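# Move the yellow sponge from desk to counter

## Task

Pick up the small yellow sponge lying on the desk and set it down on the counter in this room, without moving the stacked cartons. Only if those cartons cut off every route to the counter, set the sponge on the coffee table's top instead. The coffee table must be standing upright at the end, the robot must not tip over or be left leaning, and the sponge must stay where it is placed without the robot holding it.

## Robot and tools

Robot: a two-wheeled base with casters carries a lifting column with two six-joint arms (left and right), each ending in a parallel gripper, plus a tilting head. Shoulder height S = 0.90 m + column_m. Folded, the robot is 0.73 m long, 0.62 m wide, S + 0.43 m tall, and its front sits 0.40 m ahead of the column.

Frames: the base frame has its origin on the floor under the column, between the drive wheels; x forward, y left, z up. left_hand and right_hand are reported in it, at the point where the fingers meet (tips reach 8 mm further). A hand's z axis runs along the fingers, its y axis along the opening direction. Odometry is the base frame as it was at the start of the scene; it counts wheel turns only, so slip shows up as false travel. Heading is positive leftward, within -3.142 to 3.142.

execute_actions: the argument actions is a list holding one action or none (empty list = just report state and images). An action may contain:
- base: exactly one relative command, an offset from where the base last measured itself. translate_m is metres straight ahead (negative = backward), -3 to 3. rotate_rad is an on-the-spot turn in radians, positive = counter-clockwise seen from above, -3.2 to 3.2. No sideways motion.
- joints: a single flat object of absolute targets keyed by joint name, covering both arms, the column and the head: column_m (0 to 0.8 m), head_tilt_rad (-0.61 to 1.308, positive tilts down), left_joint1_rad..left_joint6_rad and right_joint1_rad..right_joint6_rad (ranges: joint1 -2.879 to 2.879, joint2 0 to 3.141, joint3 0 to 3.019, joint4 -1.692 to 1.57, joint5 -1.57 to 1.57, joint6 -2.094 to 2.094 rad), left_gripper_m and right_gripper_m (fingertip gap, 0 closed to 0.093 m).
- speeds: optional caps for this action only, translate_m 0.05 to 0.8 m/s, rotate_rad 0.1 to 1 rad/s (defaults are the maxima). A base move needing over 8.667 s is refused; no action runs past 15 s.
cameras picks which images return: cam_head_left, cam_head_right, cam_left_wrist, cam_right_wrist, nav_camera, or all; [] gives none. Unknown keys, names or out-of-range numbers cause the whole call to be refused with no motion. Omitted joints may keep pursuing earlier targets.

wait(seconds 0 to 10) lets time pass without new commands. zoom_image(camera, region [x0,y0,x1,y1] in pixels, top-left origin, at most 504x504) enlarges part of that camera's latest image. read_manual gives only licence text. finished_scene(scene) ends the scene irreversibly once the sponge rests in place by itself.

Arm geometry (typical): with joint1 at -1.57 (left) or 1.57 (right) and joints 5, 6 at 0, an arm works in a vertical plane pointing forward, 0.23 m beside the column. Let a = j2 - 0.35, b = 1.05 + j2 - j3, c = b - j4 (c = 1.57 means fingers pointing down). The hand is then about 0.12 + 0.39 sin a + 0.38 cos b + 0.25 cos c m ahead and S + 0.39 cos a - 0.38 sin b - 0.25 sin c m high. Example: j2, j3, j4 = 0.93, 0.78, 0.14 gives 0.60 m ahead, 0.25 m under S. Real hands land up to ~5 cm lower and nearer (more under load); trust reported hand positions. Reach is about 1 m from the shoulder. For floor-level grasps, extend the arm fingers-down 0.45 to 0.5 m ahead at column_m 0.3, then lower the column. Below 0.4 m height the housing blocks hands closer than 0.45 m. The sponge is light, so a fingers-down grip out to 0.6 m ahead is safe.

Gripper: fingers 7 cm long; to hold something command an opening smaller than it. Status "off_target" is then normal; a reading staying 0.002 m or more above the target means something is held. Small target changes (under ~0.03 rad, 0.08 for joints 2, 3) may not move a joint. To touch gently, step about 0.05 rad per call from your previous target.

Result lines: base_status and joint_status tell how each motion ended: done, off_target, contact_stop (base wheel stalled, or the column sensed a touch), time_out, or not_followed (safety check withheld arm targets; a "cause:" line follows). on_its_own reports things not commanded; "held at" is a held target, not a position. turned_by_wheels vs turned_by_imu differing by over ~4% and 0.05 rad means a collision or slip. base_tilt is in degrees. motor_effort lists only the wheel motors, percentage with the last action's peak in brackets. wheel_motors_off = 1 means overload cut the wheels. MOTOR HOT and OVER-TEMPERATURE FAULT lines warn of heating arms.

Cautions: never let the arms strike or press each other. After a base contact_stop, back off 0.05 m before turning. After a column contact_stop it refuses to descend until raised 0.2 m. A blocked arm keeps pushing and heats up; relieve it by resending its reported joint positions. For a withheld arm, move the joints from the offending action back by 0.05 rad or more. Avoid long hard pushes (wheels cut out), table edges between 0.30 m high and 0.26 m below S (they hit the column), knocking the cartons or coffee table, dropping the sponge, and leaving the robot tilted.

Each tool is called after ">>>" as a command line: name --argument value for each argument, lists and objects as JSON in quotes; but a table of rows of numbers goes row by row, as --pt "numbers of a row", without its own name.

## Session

>>> execute_actions --actions '[{"joints":{"head_tilt_rad":0.5}}]'

Scene clock: 0.77 s.
base_odometry: x=+0.000 y=+0.000 heading=+0.000 (m, m, rad; odometry frame)
turned_by_wheels: +0.000 (rad since the last result)
turned_by_imu: +0.000 (rad since the last result)
base_tilt: forward=+0.2 right=-0.4 (deg)
base_status: not commanded
joint_positions: column_m=+0.553 head_tilt_rad=+0.518 left_joint1_rad=-1.571 left_joint2_rad=+0.904 left_joint3_rad=+0.412 left_joint4_rad=-0.918 left_joint5_rad=-0.005 left_joint6_rad=-0.066 left_gripper_m=+0.095 right_joint1_rad=+1.579 right_joint2_rad=+0.920 right_joint3_rad=+0.438 right_joint4_rad=-0.987 right_joint5_rad=+0.025 right_joint6_rad=+0.077 right_gripper_m=+0.095
joint_status: all done
wheel_motors_off: 0
motor_effort: left_wheel=+1(2) right_wheel=+4(5) (%)
left_hand: x=+0.1494 y=+0.2253 z=+1.2441 quat_wxyz=(+0.428, +0.029, -0.903, -0.016) (m; base frame)
right_hand: x=+0.1493 y=-0.2281 z=+1.2525 quat_wxyz=(+0.455, -0.025, -0.890, +0.027) (m; base frame)
pictures: cam_head_left, cam_head_right, cam_left_wrist, cam_right_wrist, nav_camera
Images, in order (width x height): cam_head_left 672x504, cam_head_right 672x504, cam_left_wrist 616x616, cam_right_wrist 616x616, nav_camera 672x504.

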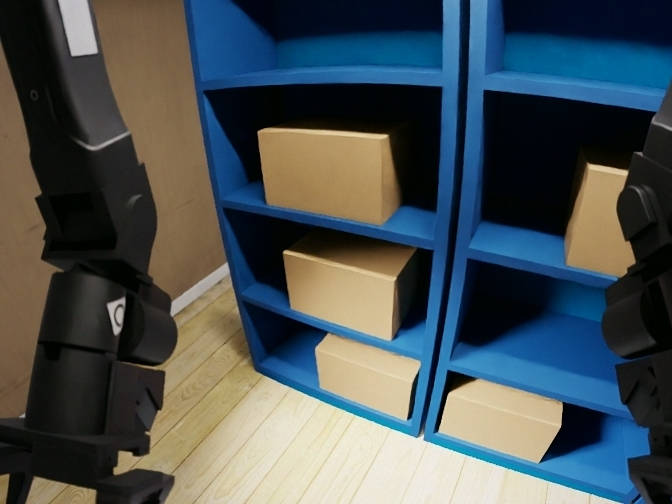

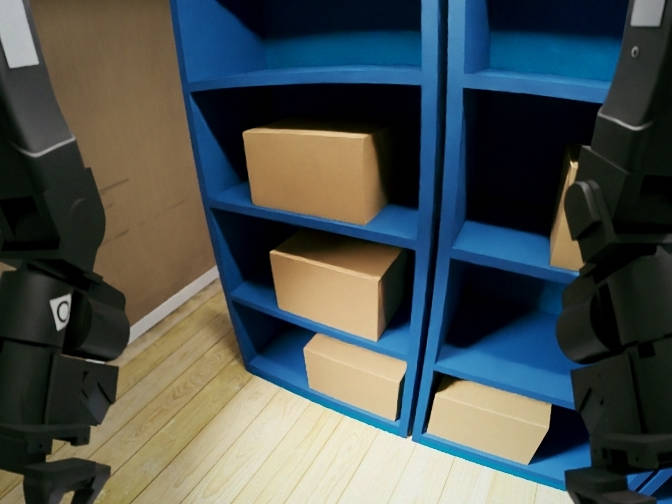

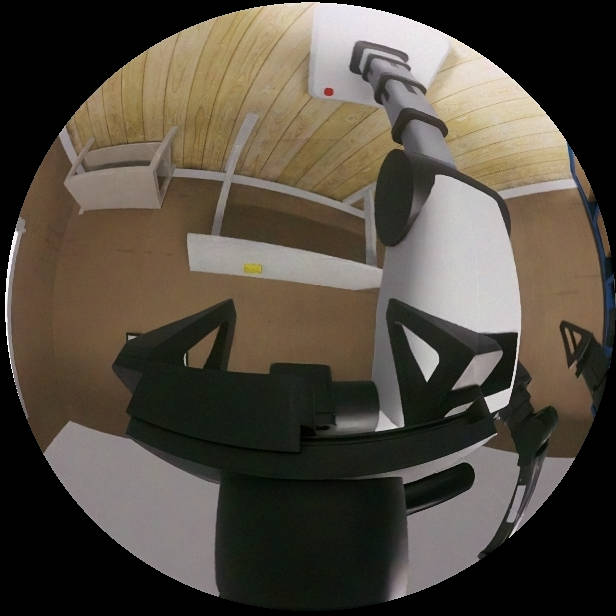

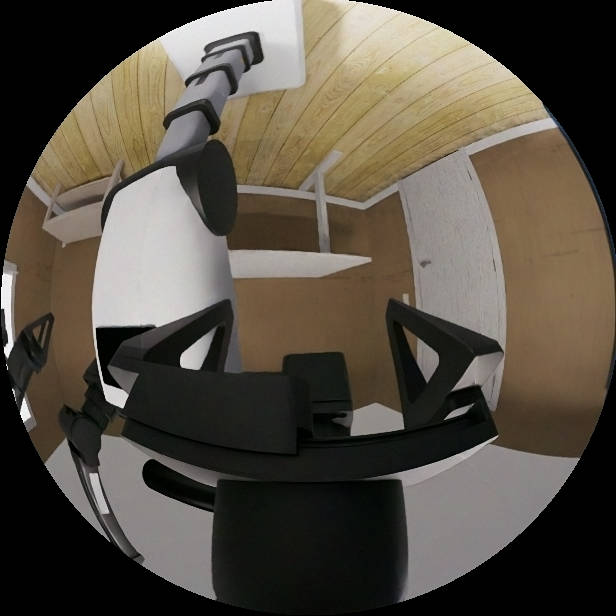

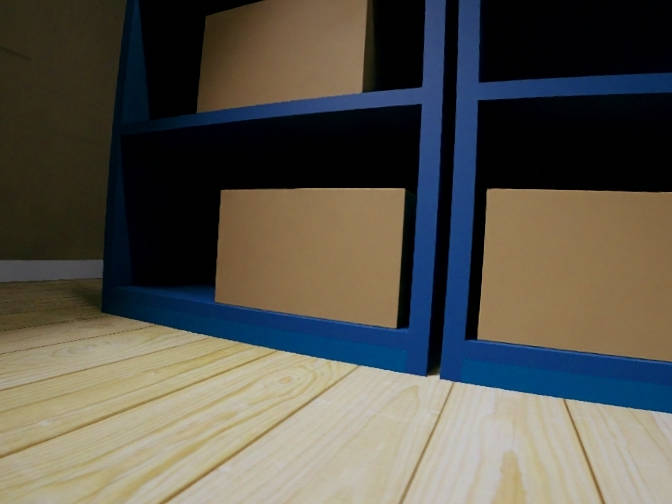

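>>> execute_actions --actions '[{"base":{"rotate_rad":2.85},"joints":{"column_m":0.6,"head_tilt_rad":0.6,"right_joint2_rad":1.1,"right_joint3_rad":1.1,"right_joint4_rad":-0.5,"right_joint5_rad":0,"right_joint6_rad":-1.3}}]'

Scene clock: 11.70 s.
base_odometry: x=+0.000 y=+0.000 heading=+2.849 (m, m, rad; odometry frame)
turned_by_wheels: +2.849 (rad since the last result)
turned_by_imu: +2.858 (rad since the last result)
base_tilt: forward=+0.3 right=-0.3 (deg)
base_status: done
joint_positions: column_m=+0.600 head_tilt_rad=+0.603 left_joint1_rad=-1.571 left_joint2_rad=+0.904 left_joint3_rad=+0.412 left_joint4_rad=-0.918 left_joint5_rad=-0.005 left_joint6_rad=-0.066 left_gripper_m=+0.095 right_joint1_rad=+1.577 right_joint2_rad=+1.091 right_joint3_rad=+1.102 right_joint4_rad=-0.495 right_joint5_rad=+0.002 right_joint6_rad=-1.292 right_gripper_m=+0.095
joint_status: all done
wheel_motors_off: 0
motor_effort: left_wheel=-2(35) right_wheel=+2(36) (%)
left_hand: x=+0.1494 y=+0.2253 z=+1.2914 quat_wxyz=(+0.428, +0.029, -0.903, -0.016) (m; base frame)
right_hand: x=+0.5894 y=-0.2226 z=+1.2109 quat_wxyz=(-0.017, +0.603, -0.798, +0.011) (m; base frame)
pictures: cam_head_left, cam_head_right, cam_left_wrist, cam_right_wrist, nav_camera
Images, in order (width x height): cam_head_left 672x504, cam_head_right 672x504, cam_left_wrist 616x616, cam_right_wrist 616x616, nav_camera 672x504.

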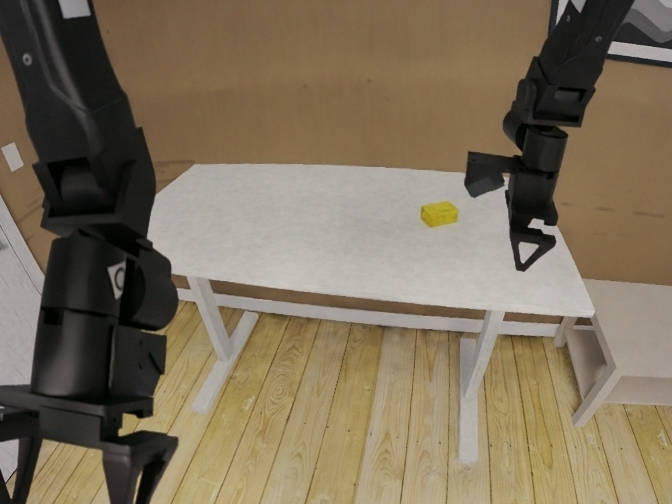

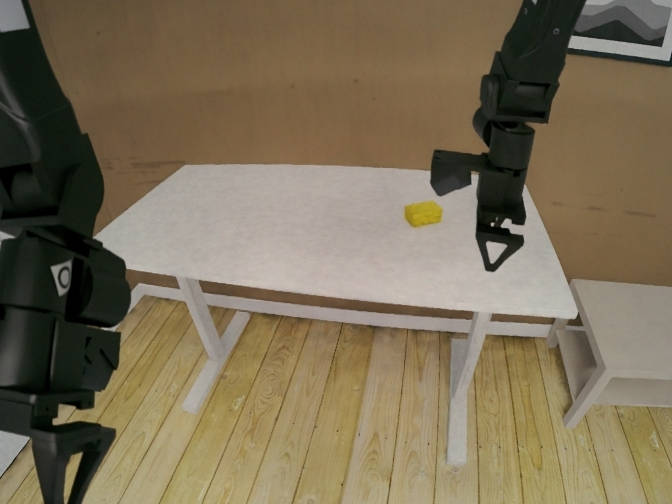

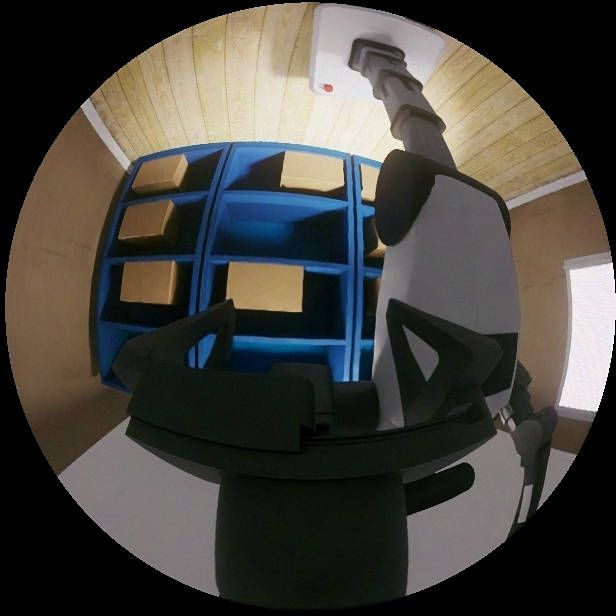

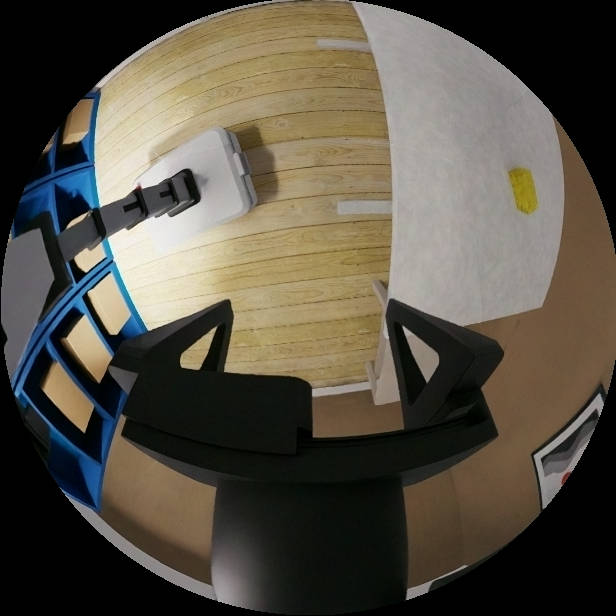

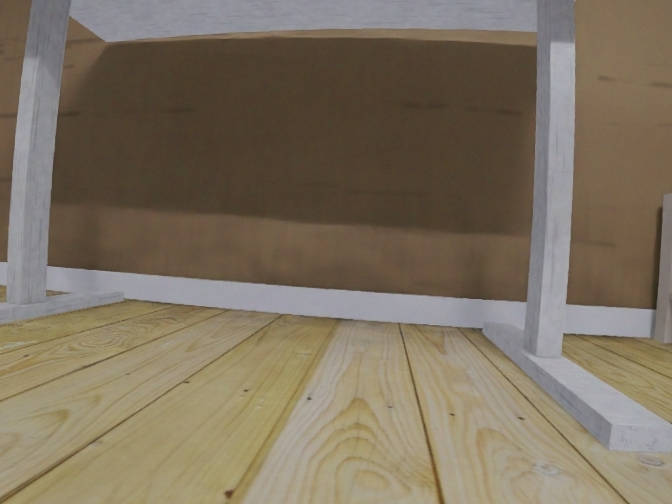

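>>> execute_actions --actions '[{"base":{"translate_m":0.35},"joints":{"column_m":0.5,"right_joint2_rad":1.3,"right_joint3_rad":1.65,"right_joint4_rad":-0.87,"right_joint6_rad":-1.9}}]' --cameras '["cam_head_left","cam_right_wrist"]'

Scene clock: 20.70 s.
base_odometry: x=-0.335 y=+0.101 heading=+2.850 (m, m, rad; odometry frame)
turned_by_wheels: +0.001 (rad since the last result)
turned_by_imu: +0.000 (rad since the last result)
base_tilt: forward=+0.2 right=-0.3 (deg)
base_status: done
joint_positions: column_m=+0.500 head_tilt_rad=+0.604 left_joint1_rad=-1.571 left_joint2_rad=+0.904 left_joint3_rad=+0.414 left_joint4_rad=-0.918 left_joint5_rad=-0.005 left_joint6_rad=-0.066 left_gripper_m=+0.095 right_joint1_rad=+1.577 right_joint2_rad=+1.293 right_joint3_rad=+1.633 right_joint4_rad=-0.865 right_joint5_rad=+0.002 right_joint6_rad=-1.892 right_gripper_m=+0.095
joint_status: all done
wheel_motors_off: 0
motor_effort: left_wheel=+0(41) right_wheel=-1(42) (%)
left_hand: x=+0.1503 y=+0.2253 z=+1.1912 quat_wxyz=(+0.427, +0.029, -0.903, -0.016) (m; base frame)
right_hand: x=+0.7262 y=-0.2223 z=+1.1330 quat_wxyz=(-0.001, +0.812, -0.584, -0.002) (m; base frame)
pictures: cam_head_left, cam_right_wrist
Images, in order (width x height): cam_head_left 672x504, cam_right_wrist 616x616.

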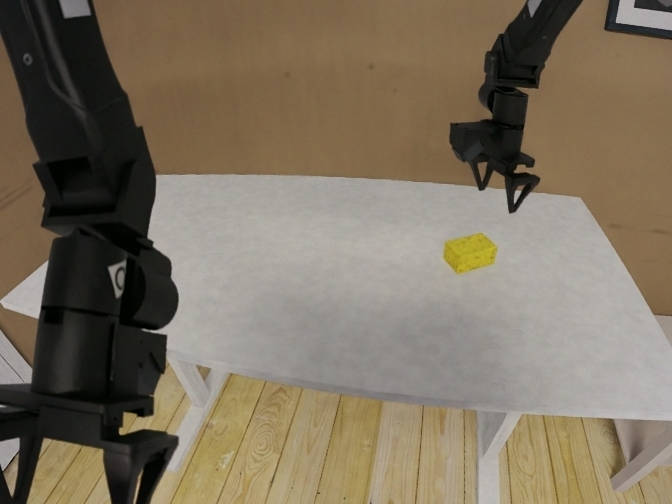

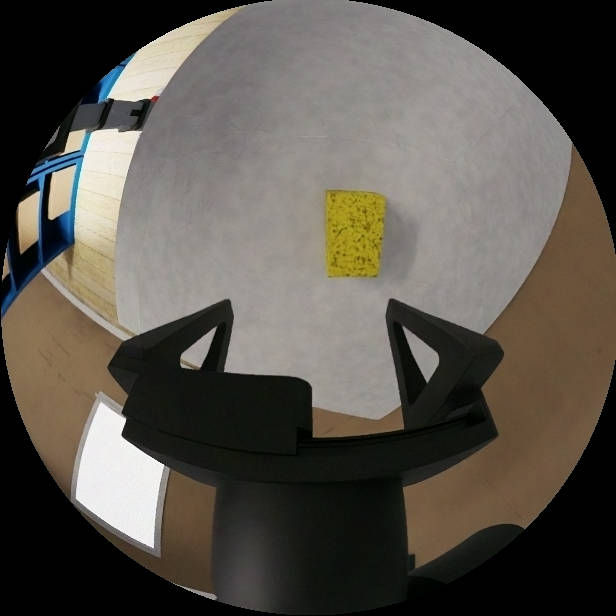

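>>> execute_actions --actions '[{"base":{"translate_m":0.043},"joints":{"column_m":0.35}}]' --cameras '["cam_head_left","cam_right_wrist"]'

>>> execute_actions --actions '[{"joints":{"right_gripper_m":0.04}}]' --cameras '[]'

>>> execute_actions --actions '[{"joints":{"column_m":0.45}}]' --cameras '["cam_head_left"]'

Scene clock: 29.47 s.
base_odometry: x=-0.376 y=+0.113 heading=+2.850 (m, m, rad; odometry frame)
turned_by_wheels: +0.000 (rad since the last result)
turned_by_imu: +0.000 (rad since the last result)
base_tilt: forward=+0.2 right=-0.3 (deg)
base_status: done
joint_positions: column_m=+0.350 head_tilt_rad=+0.604 left_joint1_rad=-1.571 left_joint2_rad=+0.903 left_joint3_rad=+0.414 left_joint4_rad=-0.918 left_joint5_rad=-0.005 left_joint6_rad=-0.066 left_gripper_m=+0.095 right_joint1_rad=+1.577 right_joint2_rad=+1.293 right_joint3_rad=+1.633 right_joint4_rad=-0.866 right_joint5_rad=+0.002 right_joint6_rad=-1.892 right_gripper_m=+0.095
joint_status: all done
wheel_motors_off: 0
motor_effort: left_wheel=+1(31) right_wheel=+0(28) (%)
left_hand: x=+0.1507 y=+0.2253 z=+1.0411 quat_wxyz=(+0.427, +0.029, -0.904, -0.016) (m; base frame)
right_hand: x=+0.7260 y=-0.2223 z=+0.9830 quat_wxyz=(-0.001, +0.812, -0.583, -0.002) (m; base frame)
pictures: cam_head_left, cam_right_wrist
Images, in order (width x height): cam_head_left 672x504, cam_right_wrist 616x616.

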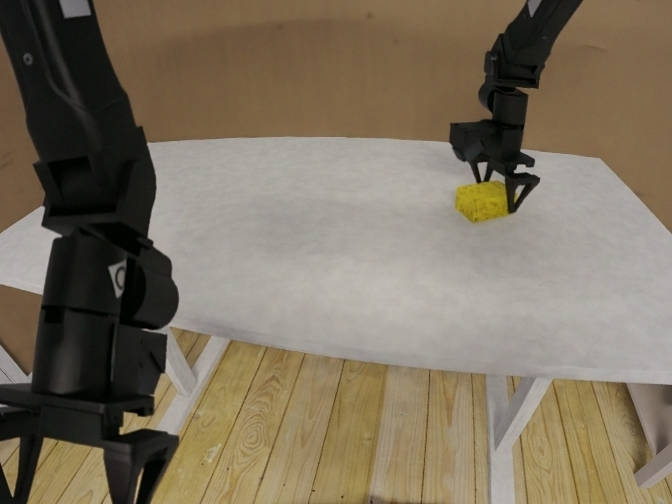

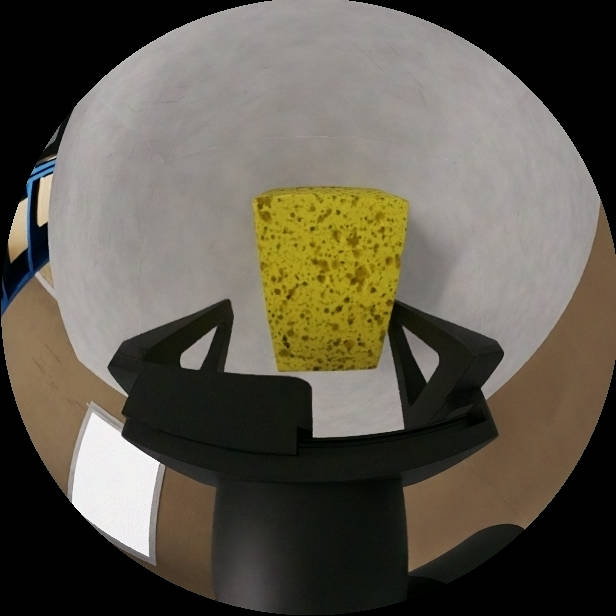

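Scene clock: 30.07 s.
base_odometry: x=-0.376 y=+0.113 heading=+2.850 (m, m, rad; odometry frame)
turned_by_wheels: +0.000 (rad since the last result)
turned_by_imu: +0.000 (rad since the last result)
base_tilt: forward=+0.1 right=-0.4 (deg)
base_status: not commanded
joint_positions: column_m=+0.350 head_tilt_rad=+0.604 left_joint1_rad=-1.571 left_joint2_rad=+0.903 left_joint3_rad=+0.414 left_joint4_rad=-0.918 left_joint5_rad=-0.005 left_joint6_rad=-0.066 left_gripper_m=+0.095 right_joint1_rad=+1.577 right_joint2_rad=+1.293 right_joint3_rad=+1.633 right_joint4_rad=-0.866 right_joint5_rad=+0.002 right_joint6_rad=-1.892 right_gripper_m=+0.058
joint_status: right_gripper_m off_target (ended at +0.058, target +0.040)
wheel_motors_off: 0
motor_effort: left_wheel=+0(1) right_wheel=+0(0) (%)
left_hand: x=+0.1507 y=+0.2253 z=+1.0411 quat_wxyz=(+0.427, +0.029, -0.904, -0.016) (m; base frame)
right_hand: x=+0.7260 y=-0.2223 z=+0.9830 quat_wxyz=(-0.001, +0.812, -0.583, -0.002) (m; base frame)
pictures: none
No camera images: the call's "cameras" was empty. Leave "cameras" out to get every camera's image.

Scene clock: 31.97 s.
base_odometry: x=-0.376 y=+0.113 heading=+2.850 (m, m, rad; odometry frame)
turned_by_wheels: +0.000 (rad since the last result)
turned_by_imu: +0.000 (rad since the last result)
base_tilt: forward=+0.2 right=-0.3 (deg)
base_status: not commanded
joint_positions: column_m=+0.450 head_tilt_rad=+0.604 left_joint1_rad=-1.571 left_joint2_rad=+0.903 left_joint3_rad=+0.414 left_joint4_rad=-0.918 left_joint5_rad=-0.005 left_joint6_rad=-0.066 left_gripper_m=+0.095 right_joint1_rad=+1.577 right_joint2_rad=+1.293 right_joint3_rad=+1.633 right_joint4_rad=-0.866 right_joint5_rad=+0.002 right_joint6_rad=-1.892 right_gripper_m=+0.058
joint_status: all done
wheel_motors_off: 0
motor_effort: left_wheel=+1(1) right_wheel=-1(0) (%)
left_hand: x=+0.1507 y=+0.2253 z=+1.1410 quat_wxyz=(+0.427, +0.029, -0.904, -0.016) (m; base frame)
right_hand: x=+0.7260 y=-0.2223 z=+1.0829 quat_wxyz=(-0.001, +0.812, -0.583, -0.002) (m; base frame)
pictures: cam_head_left
Images, in order (width x height): cam_head_left 672x504.

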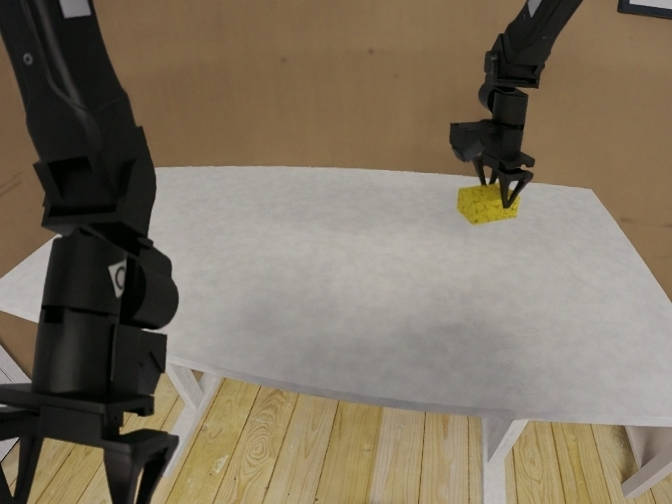

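>>> execute_actions --actions '[{"base":{"translate_m":-0.39},"joints":{"right_joint2_rad":0.8,"right_joint3_rad":0.55,"right_joint4_rad":-0.3,"right_joint6_rad":-0.9}}]' --cameras '[]'

>>> execute_actions --actions '[{"base":{"rotate_rad":-1.82},"joints":{"head_tilt_rad":0.9}}]' --cameras '[]'

>>> execute_actions --actions '[{"base":{"translate_m":1.2}}]' --cameras '["cam_head_left","nav_camera","cam_right_wrist"]'

Scene clock: 46.00 s.
base_odometry: x=-0.003 y=+0.001 heading=+2.851 (m, m, rad; odometry frame)
turned_by_wheels: +0.001 (rad since the last result)
turned_by_imu: +0.000 (rad since the last result)
base_tilt: forward=+0.2 right=-0.3 (deg)
base_status: done
joint_positions: column_m=+0.450 head_tilt_rad=+0.604 left_joint1_rad=-1.571 left_joint2_rad=+0.903 left_joint3_rad=+0.410 left_joint4_rad=-0.918 left_joint5_rad=-0.005 left_joint6_rad=-0.066 left_gripper_m=+0.095 right_joint1_rad=+1.577 right_joint2_rad=+0.809 right_joint3_rad=+0.533 right_joint4_rad=-0.306 right_joint5_rad=+0.002 right_joint6_rad=-0.909 right_gripper_m=+0.058
joint_status: all done
wheel_motors_off: 0
motor_effort: left_wheel=+0(48) right_wheel=-1(33) (%)
left_hand: x=+0.1485 y=+0.2253 z=+1.1417 quat_wxyz=(+0.429, +0.029, -0.903, -0.016) (m; base frame)
right_hand: x=+0.3749 y=-0.2234 z=+1.0806 quat_wxyz=(+0.025, +0.440, -0.897, -0.014) (m; base frame)
pictures: none
No camera images: the call's "cameras" was empty. Leave "cameras" out to get every camera's image.

Scene clock: 49.13 s.
base_odometry: x=-0.003 y=+0.001 heading=+1.032 (m, m, rad; odometry frame)
turned_by_wheels: -1.819 (rad since the last result)
turned_by_imu: -1.825 (rad since the last result)
base_tilt: forward=+0.1 right=-0.4 (deg)
base_status: done
joint_positions: column_m=+0.450 head_tilt_rad=+0.901 left_joint1_rad=-1.571 left_joint2_rad=+0.903 left_joint3_rad=+0.412 left_joint4_rad=-0.918 left_joint5_rad=-0.005 left_joint6_rad=-0.066 left_gripper_m=+0.095 right_joint1_rad=+1.577 right_joint2_rad=+0.809 right_joint3_rad=+0.540 right_joint4_rad=-0.306 right_joint5_rad=+0.002 right_joint6_rad=-0.908 right_gripper_m=+0.058
joint_status: all done
wheel_motors_off: 0
motor_effort: left_wheel=+2(38) right_wheel=-2(28) (%)
left_hand: x=+0.1493 y=+0.2253 z=+1.1415 quat_wxyz=(+0.428, +0.029, -0.903, -0.016) (m; base frame)
right_hand: x=+0.3791 y=-0.2234 z=+1.0812 quat_wxyz=(+0.022, +0.440, -0.898, -0.013) (m; base frame)
pictures: none
No camera images: the call's "cameras" was empty. Leave "cameras" out to get every camera's image.

Scene clock: 52.83 s.
base_odometry: x=+0.613 y=+1.031 heading=+1.031 (m, m, rad; odometry frame)
turned_by_wheels: +0.000 (rad since the last result)
turned_by_imu: -0.002 (rad since the last result)
base_tilt: forward=+0.1 right=-0.3 (deg)
base_status: done
joint_positions: column_m=+0.450 head_tilt_rad=+0.901 left_joint1_rad=-1.571 left_joint2_rad=+0.903 left_joint3_rad=+0.413 left_joint4_rad=-0.918 left_joint5_rad=-0.005 left_joint6_rad=-0.066 left_gripper_m=+0.095 right_joint1_rad=+1.577 right_joint2_rad=+0.808 right_joint3_rad=+0.544 right_joint4_rad=-0.306 right_joint5_rad=+0.002 right_joint6_rad=-0.908 right_gripper_m=+0.058
joint_status: not commanded
wheel_motors_off: 0
motor_effort: left_wheel=+0(49) right_wheel=+1(36) (%)
left_hand: x=+0.1497 y=+0.2253 z=+1.1413 quat_wxyz=(+0.428, +0.029, -0.903, -0.016) (m; base frame)
right_hand: x=+0.3823 y=-0.2234 z=+1.0819 quat_wxyz=(+0.020, +0.440, -0.898, -0.012) (m; base frame)
pictures: cam_head_left, cam_right_wrist, nav_camera
Images, in order (width x height): cam_head_left 672x504, cam_right_wrist 616x616, nav_camera 672x504.

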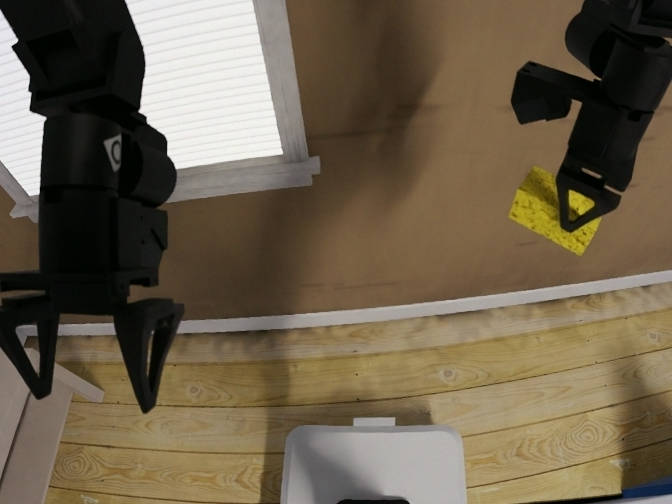

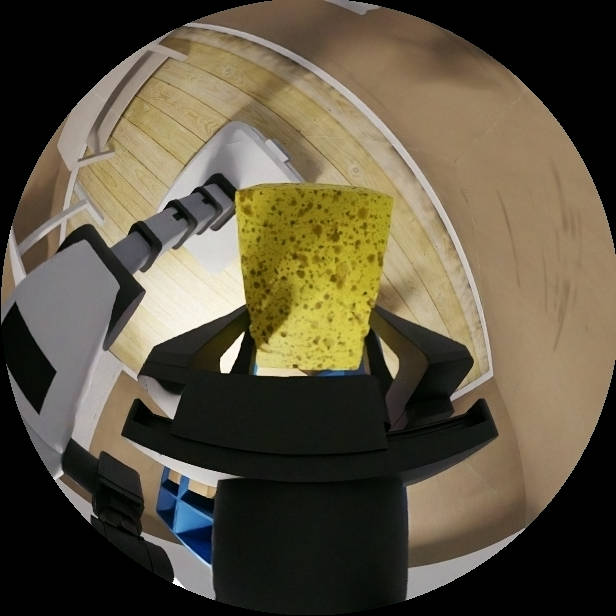

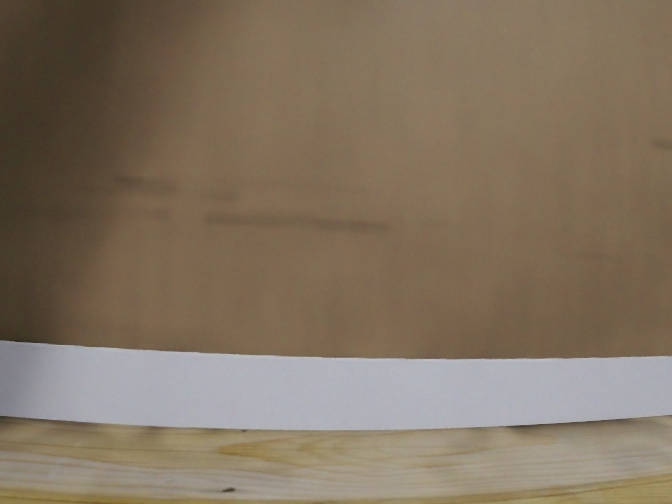

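>>> execute_actions --actions '[{"base":{"translate_m":0.22}}]' --cameras '[]'

>>> execute_actions --actions '[{"base":{"rotate_rad":-1.33}}]' --cameras '["cam_head_left","nav_camera"]'

Scene clock: 61.00 s.
base_odometry: x=+0.727 y=+1.220 heading=+1.031 (m, m, rad; odometry frame)
turned_by_wheels: +0.000 (rad since the last result)
turned_by_imu: -0.001 (rad since the last result)
base_tilt: forward=+0.2 right=-0.3 (deg)
base_status: done
joint_positions: column_m=+0.450 head_tilt_rad=+0.902 left_joint1_rad=-1.571 left_joint2_rad=+0.903 left_joint3_rad=+0.414 left_joint4_rad=-0.918 left_joint5_rad=-0.005 left_joint6_rad=-0.066 left_gripper_m=+0.095 right_joint1_rad=+1.577 right_joint2_rad=+0.806 right_joint3_rad=+0.547 right_joint4_rad=-0.305 right_joint5_rad=+0.002 right_joint6_rad=-0.908 right_gripper_m=+0.058
joint_status: not commanded
wheel_motors_off: 0
motor_effort: left_wheel=+0(32) right_wheel=+1(27) (%)
left_hand: x=+0.1503 y=+0.2253 z=+1.1411 quat_wxyz=(+0.427, +0.029, -0.904, -0.016) (m; base frame)
right_hand: x=+0.3847 y=-0.2234 z=+1.0825 quat_wxyz=(+0.017, +0.440, -0.898, -0.010) (m; base frame)
pictures: none
No camera images: the call's "cameras" was empty. Leave "cameras" out to get every camera's image.

Scene clock: 63.63 s.
base_odometry: x=+0.727 y=+1.220 heading=-0.298 (m, m, rad; odometry frame)
turned_by_wheels: -1.329 (rad since the last result)
turned_by_imu: -1.332 (rad since the last result)
base_tilt: forward=+0.2 right=-0.3 (deg)
base_status: done
joint_positions: column_m=+0.450 head_tilt_rad=+0.902 left_joint1_rad=-1.571 left_joint2_rad=+0.903 left_joint3_rad=+0.414 left_joint4_rad=-0.918 left_joint5_rad=-0.005 left_joint6_rad=-0.066 left_gripper_m=+0.095 right_joint1_rad=+1.577 right_joint2_rad=+0.806 right_joint3_rad=+0.547 right_joint4_rad=-0.305 right_joint5_rad=+0.002 right_joint6_rad=-0.908 right_gripper_m=+0.058
joint_status: not commanded
wheel_motors_off: 0
motor_effort: left_wheel=+2(37) right_wheel=-2(35) (%)
left_hand: x=+0.1503 y=+0.2253 z=+1.1411 quat_wxyz=(+0.427, +0.029, -0.904, -0.016) (m; base frame)
right_hand: x=+0.3847 y=-0.2234 z=+1.0825 quat_wxyz=(+0.017, +0.440, -0.898, -0.010) (m; base frame)
pictures: cam_head_left, nav_camera
Images, in order (width x height): cam_head_left 672x504, nav_camera 672x504.

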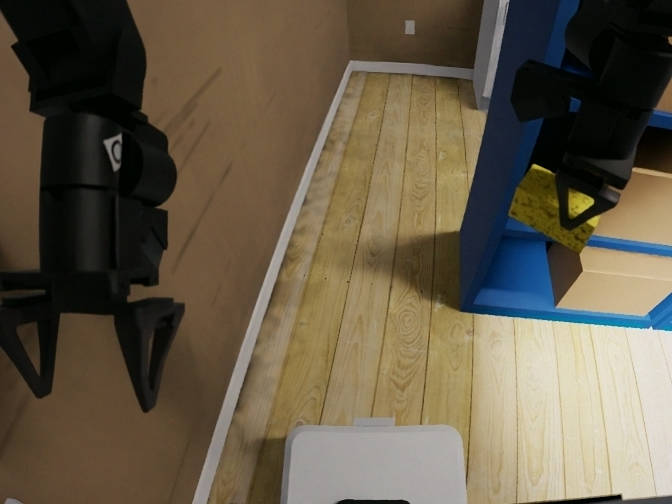

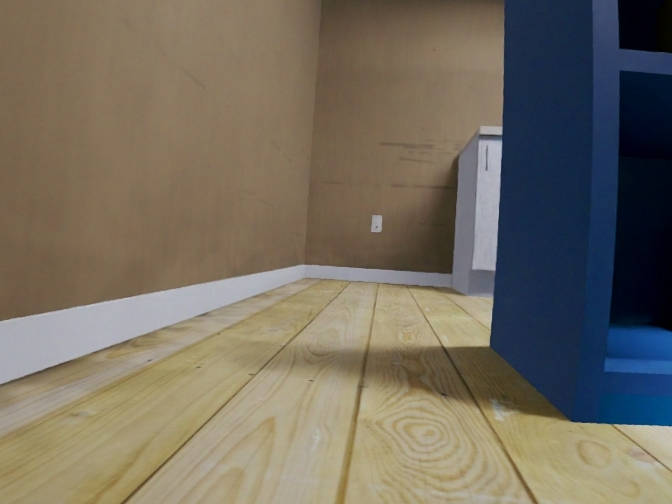

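>>> execute_actions --actions '[{"base":{"translate_m":0.85}}]' --cameras '[]'

>>> execute_actions --actions '[{"base":{"rotate_rad":-0.18}}]' --cameras '["cam_head_left"]'

>>> execute_actions --actions '[{"base":{"translate_m":0.8},"joints":{"head_tilt_rad":0.7}}]' --cameras '[]'

>>> execute_actions --actions '[{"base":{"rotate_rad":-0.3},"joints":{"right_joint2_rad":1.3,"right_joint3_rad":1.65,"right_joint4_rad":-0.87}}]' --cameras '["cam_head_left","nav_camera"]'

Scene clock: 76.53 s.
base_odometry: x=+1.539 y=+0.970 heading=-0.298 (m, m, rad; odometry frame)
turned_by_wheels: +0.000 (rad since the last result)
turned_by_imu: -0.002 (rad since the last result)
base_tilt: forward=+0.2 right=-0.3 (deg)
base_status: done
joint_positions: column_m=+0.450 head_tilt_rad=+0.902 left_joint1_rad=-1.571 left_joint2_rad=+0.903 left_joint3_rad=+0.414 left_joint4_rad=-0.918 left_joint5_rad=-0.005 left_joint6_rad=-0.066 left_gripper_m=+0.095 right_joint1_rad=+1.577 right_joint2_rad=+0.806 right_joint3_rad=+0.549 right_joint4_rad=-0.304 right_joint5_rad=+0.002 right_joint6_rad=-0.908 right_gripper_m=+0.058
joint_status: not commanded
wheel_motors_off: 0
motor_effort: left_wheel=+0(48) right_wheel=+1(36) (%)
left_hand: x=+0.1507 y=+0.2253 z=+1.1410 quat_wxyz=(+0.427, +0.029, -0.904, -0.016) (m; base frame)
right_hand: x=+0.3863 y=-0.2234 z=+1.0829 quat_wxyz=(+0.016, +0.440, -0.898, -0.010) (m; base frame)
pictures: none
No camera images: the call's "cameras" was empty. Leave "cameras" out to get every camera's image.

Scene clock: 77.77 s.
base_odometry: x=+1.539 y=+0.970 heading=-0.477 (m, m, rad; odometry frame)
turned_by_wheels: -0.179 (rad since the last result)
turned_by_imu: -0.178 (rad since the last result)
base_tilt: forward=+0.2 right=-0.3 (deg)
base_status: done
joint_positions: column_m=+0.450 head_tilt_rad=+0.902 left_joint1_rad=-1.571 left_joint2_rad=+0.903 left_joint3_rad=+0.414 left_joint4_rad=-0.918 left_joint5_rad=-0.005 left_joint6_rad=-0.066 left_gripper_m=+0.095 right_joint1_rad=+1.577 right_joint2_rad=+0.806 right_joint3_rad=+0.549 right_joint4_rad=-0.304 right_joint5_rad=+0.002 right_joint6_rad=-0.908 right_gripper_m=+0.058
joint_status: not commanded
wheel_motors_off: 0
motor_effort: left_wheel=+0(39) right_wheel=-1(34) (%)
left_hand: x=+0.1503 y=+0.2253 z=+1.1411 quat_wxyz=(+0.427, +0.029, -0.904, -0.016) (m; base frame)
right_hand: x=+0.3863 y=-0.2234 z=+1.0829 quat_wxyz=(+0.016, +0.440, -0.898, -0.010) (m; base frame)
pictures: cam_head_left
Images, in order (width x height): cam_head_left 672x504.

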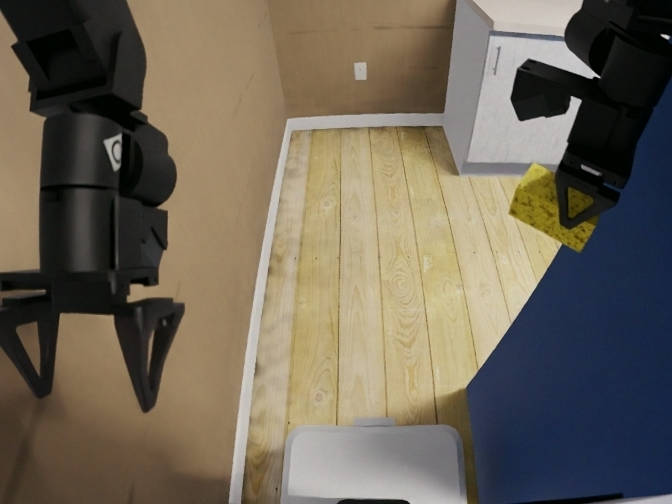

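Scene clock: 80.83 s.
base_odometry: x=+2.250 y=+0.602 heading=-0.477 (m, m, rad; odometry frame)
turned_by_wheels: +0.000 (rad since the last result)
turned_by_imu: -0.001 (rad since the last result)
base_tilt: forward=+0.2 right=-0.3 (deg)
base_status: done
joint_positions: column_m=+0.450 head_tilt_rad=+0.716 left_joint1_rad=-1.571 left_joint2_rad=+0.904 left_joint3_rad=+0.414 left_joint4_rad=-0.918 left_joint5_rad=-0.005 left_joint6_rad=-0.066 left_gripper_m=+0.095 right_joint1_rad=+1.577 right_joint2_rad=+0.805 right_joint3_rad=+0.550 right_joint4_rad=-0.304 right_joint5_rad=+0.002 right_joint6_rad=-0.908 right_gripper_m=+0.058
joint_status: all done
wheel_motors_off: 0
motor_effort: left_wheel=+0(39) right_wheel=+0(39) (%)
left_hand: x=+0.1503 y=+0.2253 z=+1.1411 quat_wxyz=(+0.427, +0.029, -0.903, -0.016) (m; base frame)
right_hand: x=+0.3868 y=-0.2234 z=+1.0831 quat_wxyz=(+0.015, +0.440, -0.898, -0.009) (m; base frame)
pictures: none
No camera images: the call's "cameras" was empty. Leave "cameras" out to get every camera's image.

Scene clock: 82.63 s.
base_odometry: x=+2.250 y=+0.602 heading=-0.777 (m, m, rad; odometry frame)
turned_by_wheels: -0.299 (rad since the last result)
turned_by_imu: -0.297 (rad since the last result)
base_tilt: forward=+0.2 right=-0.4 (deg)
base_status: done
joint_positions: column_m=+0.450 head_tilt_rad=+0.716 left_joint1_rad=-1.571 left_joint2_rad=+0.904 left_joint3_rad=+0.414 left_joint4_rad=-0.918 left_joint5_rad=-0.005 left_joint6_rad=-0.066 left_gripper_m=+0.095 right_joint1_rad=+1.577 right_joint2_rad=+1.297 right_joint3_rad=+1.631 right_joint4_rad=-0.862 right_joint5_rad=+0.001 right_joint6_rad=-0.907 right_gripper_m=+0.058
joint_status: all done
wheel_motors_off: 0
motor_effort: left_wheel=+2(35) right_wheel=-2(35) (%)
left_hand: x=+0.1503 y=+0.2253 z=+1.1411 quat_wxyz=(+0.427, +0.029, -0.903, -0.016) (m; base frame)
right_hand: x=+0.7246 y=-0.2220 z=+1.0798 quat_wxyz=(+0.001, +0.440, -0.898, -0.003) (m; base frame)
pictures: cam_head_left, nav_camera
Images, in order (width x height): cam_head_left 672x504, nav_camera 672x504.

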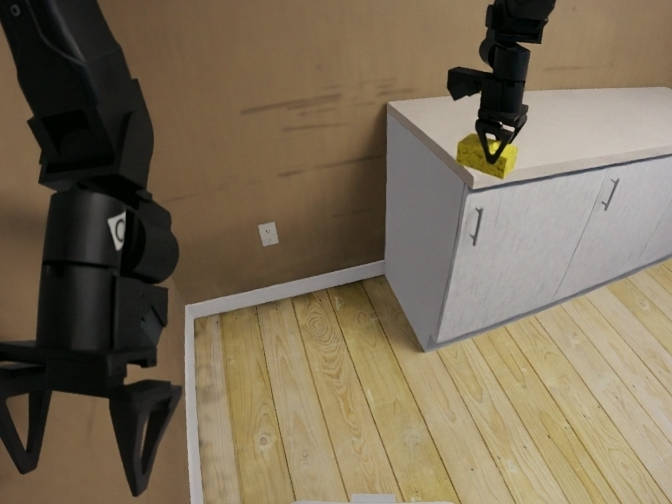

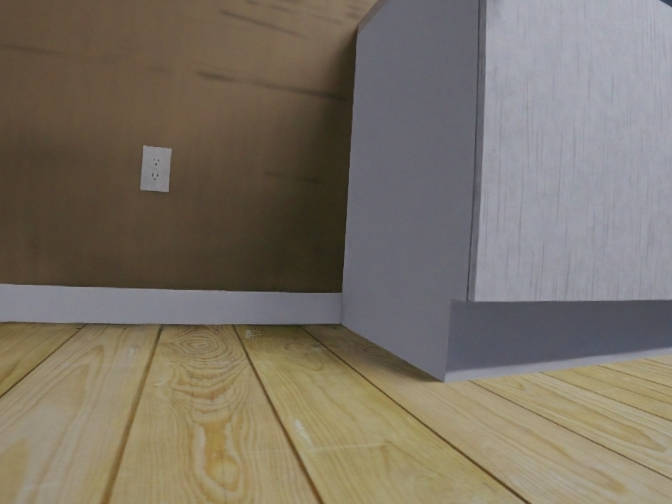

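>>> execute_actions --actions '[{"base":{"rotate_rad":-0.12}}]' --cameras '[]'

>>> execute_actions --actions '[{"base":{"translate_m":0.48},"joints":{"column_m":0.36}}]' --cameras '["cam_head_left","cam_right_wrist"]'

>>> execute_actions --actions '[{"joints":{"column_m":0.315}}]' --cameras '["cam_head_left","cam_right_wrist"]'

Scene clock: 91.77 s.
base_odometry: x=+2.250 y=+0.602 heading=-0.896 (m, m, rad; odometry frame)
turned_by_wheels: -0.119 (rad since the last result)
turned_by_imu: -0.120 (rad since the last result)
base_tilt: forward=+0.2 right=-0.4 (deg)
base_status: done
joint_positions: column_m=+0.450 head_tilt_rad=+0.716 left_joint1_rad=-1.571 left_joint2_rad=+0.904 left_joint3_rad=+0.413 left_joint4_rad=-0.918 left_joint5_rad=-0.005 left_joint6_rad=-0.066 left_gripper_m=+0.095 right_joint1_rad=+1.578 right_joint2_rad=+1.297 right_joint3_rad=+1.631 right_joint4_rad=-0.862 right_joint5_rad=+0.001 right_joint6_rad=-0.907 right_gripper_m=+0.058
joint_status: not commanded
wheel_motors_off: 0
motor_effort: left_wheel=+1(25) right_wheel=-4(29) (%)
left_hand: x=+0.1500 y=+0.2253 z=+1.1412 quat_wxyz=(+0.428, +0.029, -0.903, -0.016) (m; base frame)
right_hand: x=+0.7246 y=-0.2216 z=+1.0798 quat_wxyz=(+0.001, +0.440, -0.898, -0.003) (m; base frame)
pictures: none
No camera images: the call's "cameras" was empty. Leave "cameras" out to get every camera's image.

Scene clock: 94.20 s.
base_odometry: x=+2.550 y=+0.227 heading=-0.896 (m, m, rad; odometry frame)
turned_by_wheels: +0.000 (rad since the last result)
turned_by_imu: -0.001 (rad since the last result)
base_tilt: forward=+0.3 right=-0.4 (deg)
base_status: done
joint_positions: column_m=+0.360 head_tilt_rad=+0.716 left_joint1_rad=-1.571 left_joint2_rad=+0.903 left_joint3_rad=+0.413 left_joint4_rad=-0.918 left_joint5_rad=-0.005 left_joint6_rad=-0.066 left_gripper_m=+0.095 right_joint1_rad=+1.578 right_joint2_rad=+1.297 right_joint3_rad=+1.631 right_joint4_rad=-0.865 right_joint5_rad=+0.001 right_joint6_rad=-0.907 right_gripper_m=+0.058
joint_status: all done
wheel_motors_off: 0
motor_effort: left_wheel=+0(44) right_wheel=+0(35) (%)
left_hand: x=+0.1501 y=+0.2253 z=+1.0513 quat_wxyz=(+0.427, +0.029, -0.903, -0.016) (m; base frame)
right_hand: x=+0.7240 y=-0.2216 z=+0.9899 quat_wxyz=(+0.002, +0.440, -0.898, -0.004) (m; base frame)
pictures: cam_head_left, cam_right_wrist
Images, in order (width x height): cam_head_left 672x504, cam_right_wrist 616x616.

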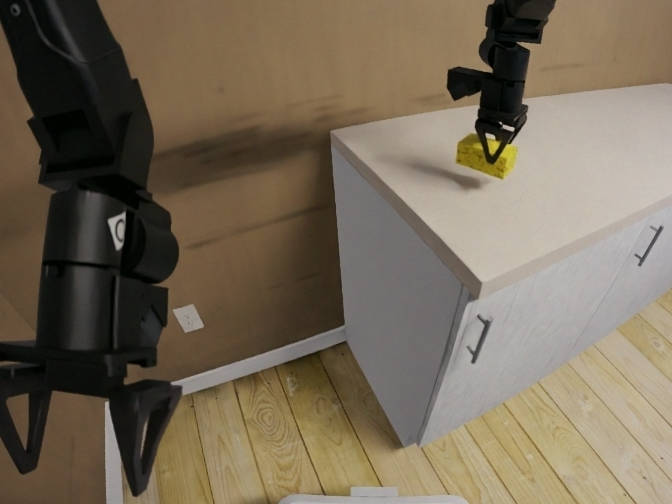

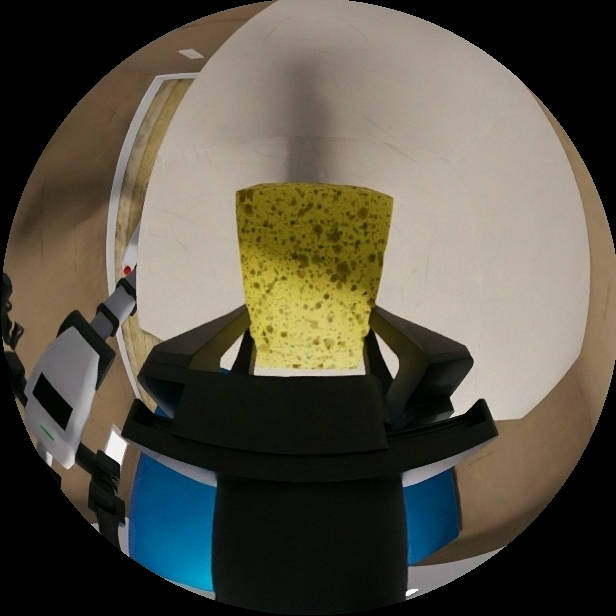

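Scene clock: 95.37 s.
base_odometry: x=+2.550 y=+0.227 heading=-0.896 (m, m, rad; odometry frame)
turned_by_wheels: +0.000 (rad since the last result)
turned_by_imu: +0.000 (rad since the last result)
base_tilt: forward=+0.2 right=-0.3 (deg)
base_status: not commanded
joint_positions: column_m=+0.315 head_tilt_rad=+0.716 left_joint1_rad=-1.571 left_joint2_rad=+0.903 left_joint3_rad=+0.413 left_joint4_rad=-0.918 left_joint5_rad=-0.005 left_joint6_rad=-0.066 left_gripper_m=+0.095 right_joint1_rad=+1.578 right_joint2_rad=+1.297 right_joint3_rad=+1.631 right_joint4_rad=-0.865 right_joint5_rad=+0.001 right_joint6_rad=-0.907 right_gripper_m=+0.058
joint_status: all done
wheel_motors_off: 0
motor_effort: left_wheel=-1(1) right_wheel=+0(1) (%)
left_hand: x=+0.1501 y=+0.2253 z=+1.0063 quat_wxyz=(+0.427, +0.029, -0.903, -0.016) (m; base frame)
right_hand: x=+0.7240 y=-0.2216 z=+0.9450 quat_wxyz=(+0.002, +0.440, -0.898, -0.004) (m; base frame)
pictures: cam_head_left, cam_right_wrist
Images, in order (width x height): cam_head_left 672x504, cam_right_wrist 616x616.

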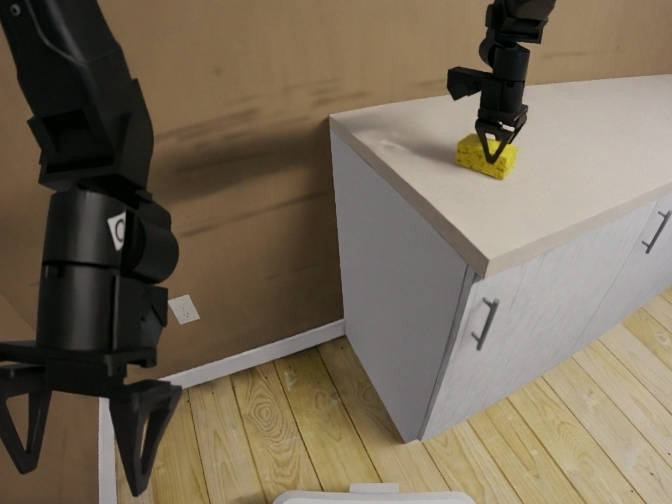

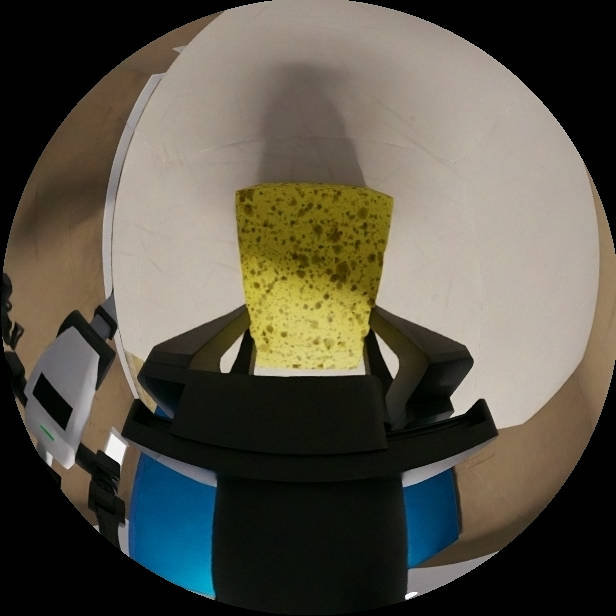

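>>> execute_actions --actions '[{"joints":{"column_m":0.303}}]' --cameras '[]'

>>> execute_actions --actions '[{"joints":{"right_gripper_m":0.093}}]' --cameras '[]'

>>> execute_actions --actions '[{"joints":{"column_m":0.36}}]' --cameras '[]'

>>> finished_scene --scene 2

Scene clock: 102.27 s.
base_odometry: x=+2.550 y=+0.227 heading=-0.896 (m, m, rad; odometry frame)
turned_by_wheels: +0.000 (rad since the last result)
turned_by_imu: +0.000 (rad since the last result)
base_tilt: forward=+0.1 right=-0.3 (deg)
base_status: not commanded
joint_positions: column_m=+0.303 head_tilt_rad=+0.716 left_joint1_rad=-1.571 left_joint2_rad=+0.903 left_joint3_rad=+0.413 left_joint4_rad=-0.918 left_joint5_rad=-0.005 left_joint6_rad=-0.066 left_gripper_m=+0.095 right_joint1_rad=+1.578 right_joint2_rad=+1.282 right_joint3_rad=+1.631 right_joint4_rad=-0.872 right_joint5_rad=+0.001 right_joint6_rad=-0.907 right_gripper_m=+0.058
joint_status: all done
wheel_motors_off: 0
motor_effort: left_wheel=-1(1) right_wheel=+1(1) (%)
left_hand: x=+0.1501 y=+0.2253 z=+0.9943 quat_wxyz=(+0.427, +0.029, -0.903, -0.016) (m; base frame)
right_hand: x=+0.7263 y=-0.2216 z=+0.9419 quat_wxyz=(-0.001, +0.440, -0.898, -0.002) (m; base frame)
pictures: none
No camera images: the call's "cameras" was empty. Leave "cameras" out to get every camera's image.

Scene clock: 102.87 s.
base_odometry: x=+2.550 y=+0.227 heading=-0.896 (m, m, rad; odometry frame)
turned_by_wheels: +0.000 (rad since the last result)
turned_by_imu: +0.000 (rad since the last result)
base_tilt: forward=+0.2 right=-0.3 (deg)
base_status: not commanded
joint_positions: column_m=+0.303 head_tilt_rad=+0.716 left_joint1_rad=-1.571 left_joint2_rad=+0.903 left_joint3_rad=+0.413 left_joint4_rad=-0.918 left_joint5_rad=-0.005 left_joint6_rad=-0.066 left_gripper_m=+0.095 right_joint1_rad=+1.578 right_joint2_rad=+1.284 right_joint3_rad=+1.631 right_joint4_rad=-0.872 right_joint5_rad=+0.001 right_joint6_rad=-0.907 right_gripper_m=+0.093
joint_status: all done
wheel_motors_off: 0
motor_effort: left_wheel=-1(1) right_wheel=+1(2) (%)
left_hand: x=+0.1501 y=+0.2253 z=+0.9943 quat_wxyz=(+0.427, +0.029, -0.903, -0.016) (m; base frame)
right_hand: x=+0.7257 y=-0.2216 z=+0.9405 quat_wxyz=(+0.000, +0.440, -0.898, -0.003) (m; base frame)
pictures: none
No camera images: the call's "cameras" was empty. Leave "cameras" out to get every camera's image.

Scene clock: 104.20 s.
base_odometry: x=+2.550 y=+0.227 heading=-0.896 (m, m, rad; odometry frame)
turned_by_wheels: +0.000 (rad since the last result)
turned_by_imu: +0.000 (rad since the last result)
base_tilt: forward=+0.2 right=-0.4 (deg)
base_status: not commanded
joint_positions: column_m=+0.360 head_tilt_rad=+0.716 left_joint1_rad=-1.571 left_joint2_rad=+0.903 left_joint3_rad=+0.413 left_joint4_rad=-0.918 left_joint5_rad=-0.005 left_joint6_rad=-0.066 left_gripper_m=+0.095 right_joint1_rad=+1.578 right_joint2_rad=+1.285 right_joint3_rad=+1.631 right_joint4_rad=-0.872 right_joint5_rad=+0.001 right_joint6_rad=-0.907 right_gripper_m=+0.093
joint_status: all done
wheel_motors_off: 0
motor_effort: left_wheel=-1(1) right_wheel=+1(1) (%)
left_hand: x=+0.1501 y=+0.2253 z=+1.0512 quat_wxyz=(+0.427, +0.029, -0.903, -0.016) (m; base frame)
right_hand: x=+0.7256 y=-0.2216 z=+0.9972 quat_wxyz=(+0.000, +0.440, -0.898, -0.003) (m; base frame)
pictures: none
No camera images: the call's "cameras" was empty. Leave "cameras" out to get every camera's image.

The scene is finished: the task was done.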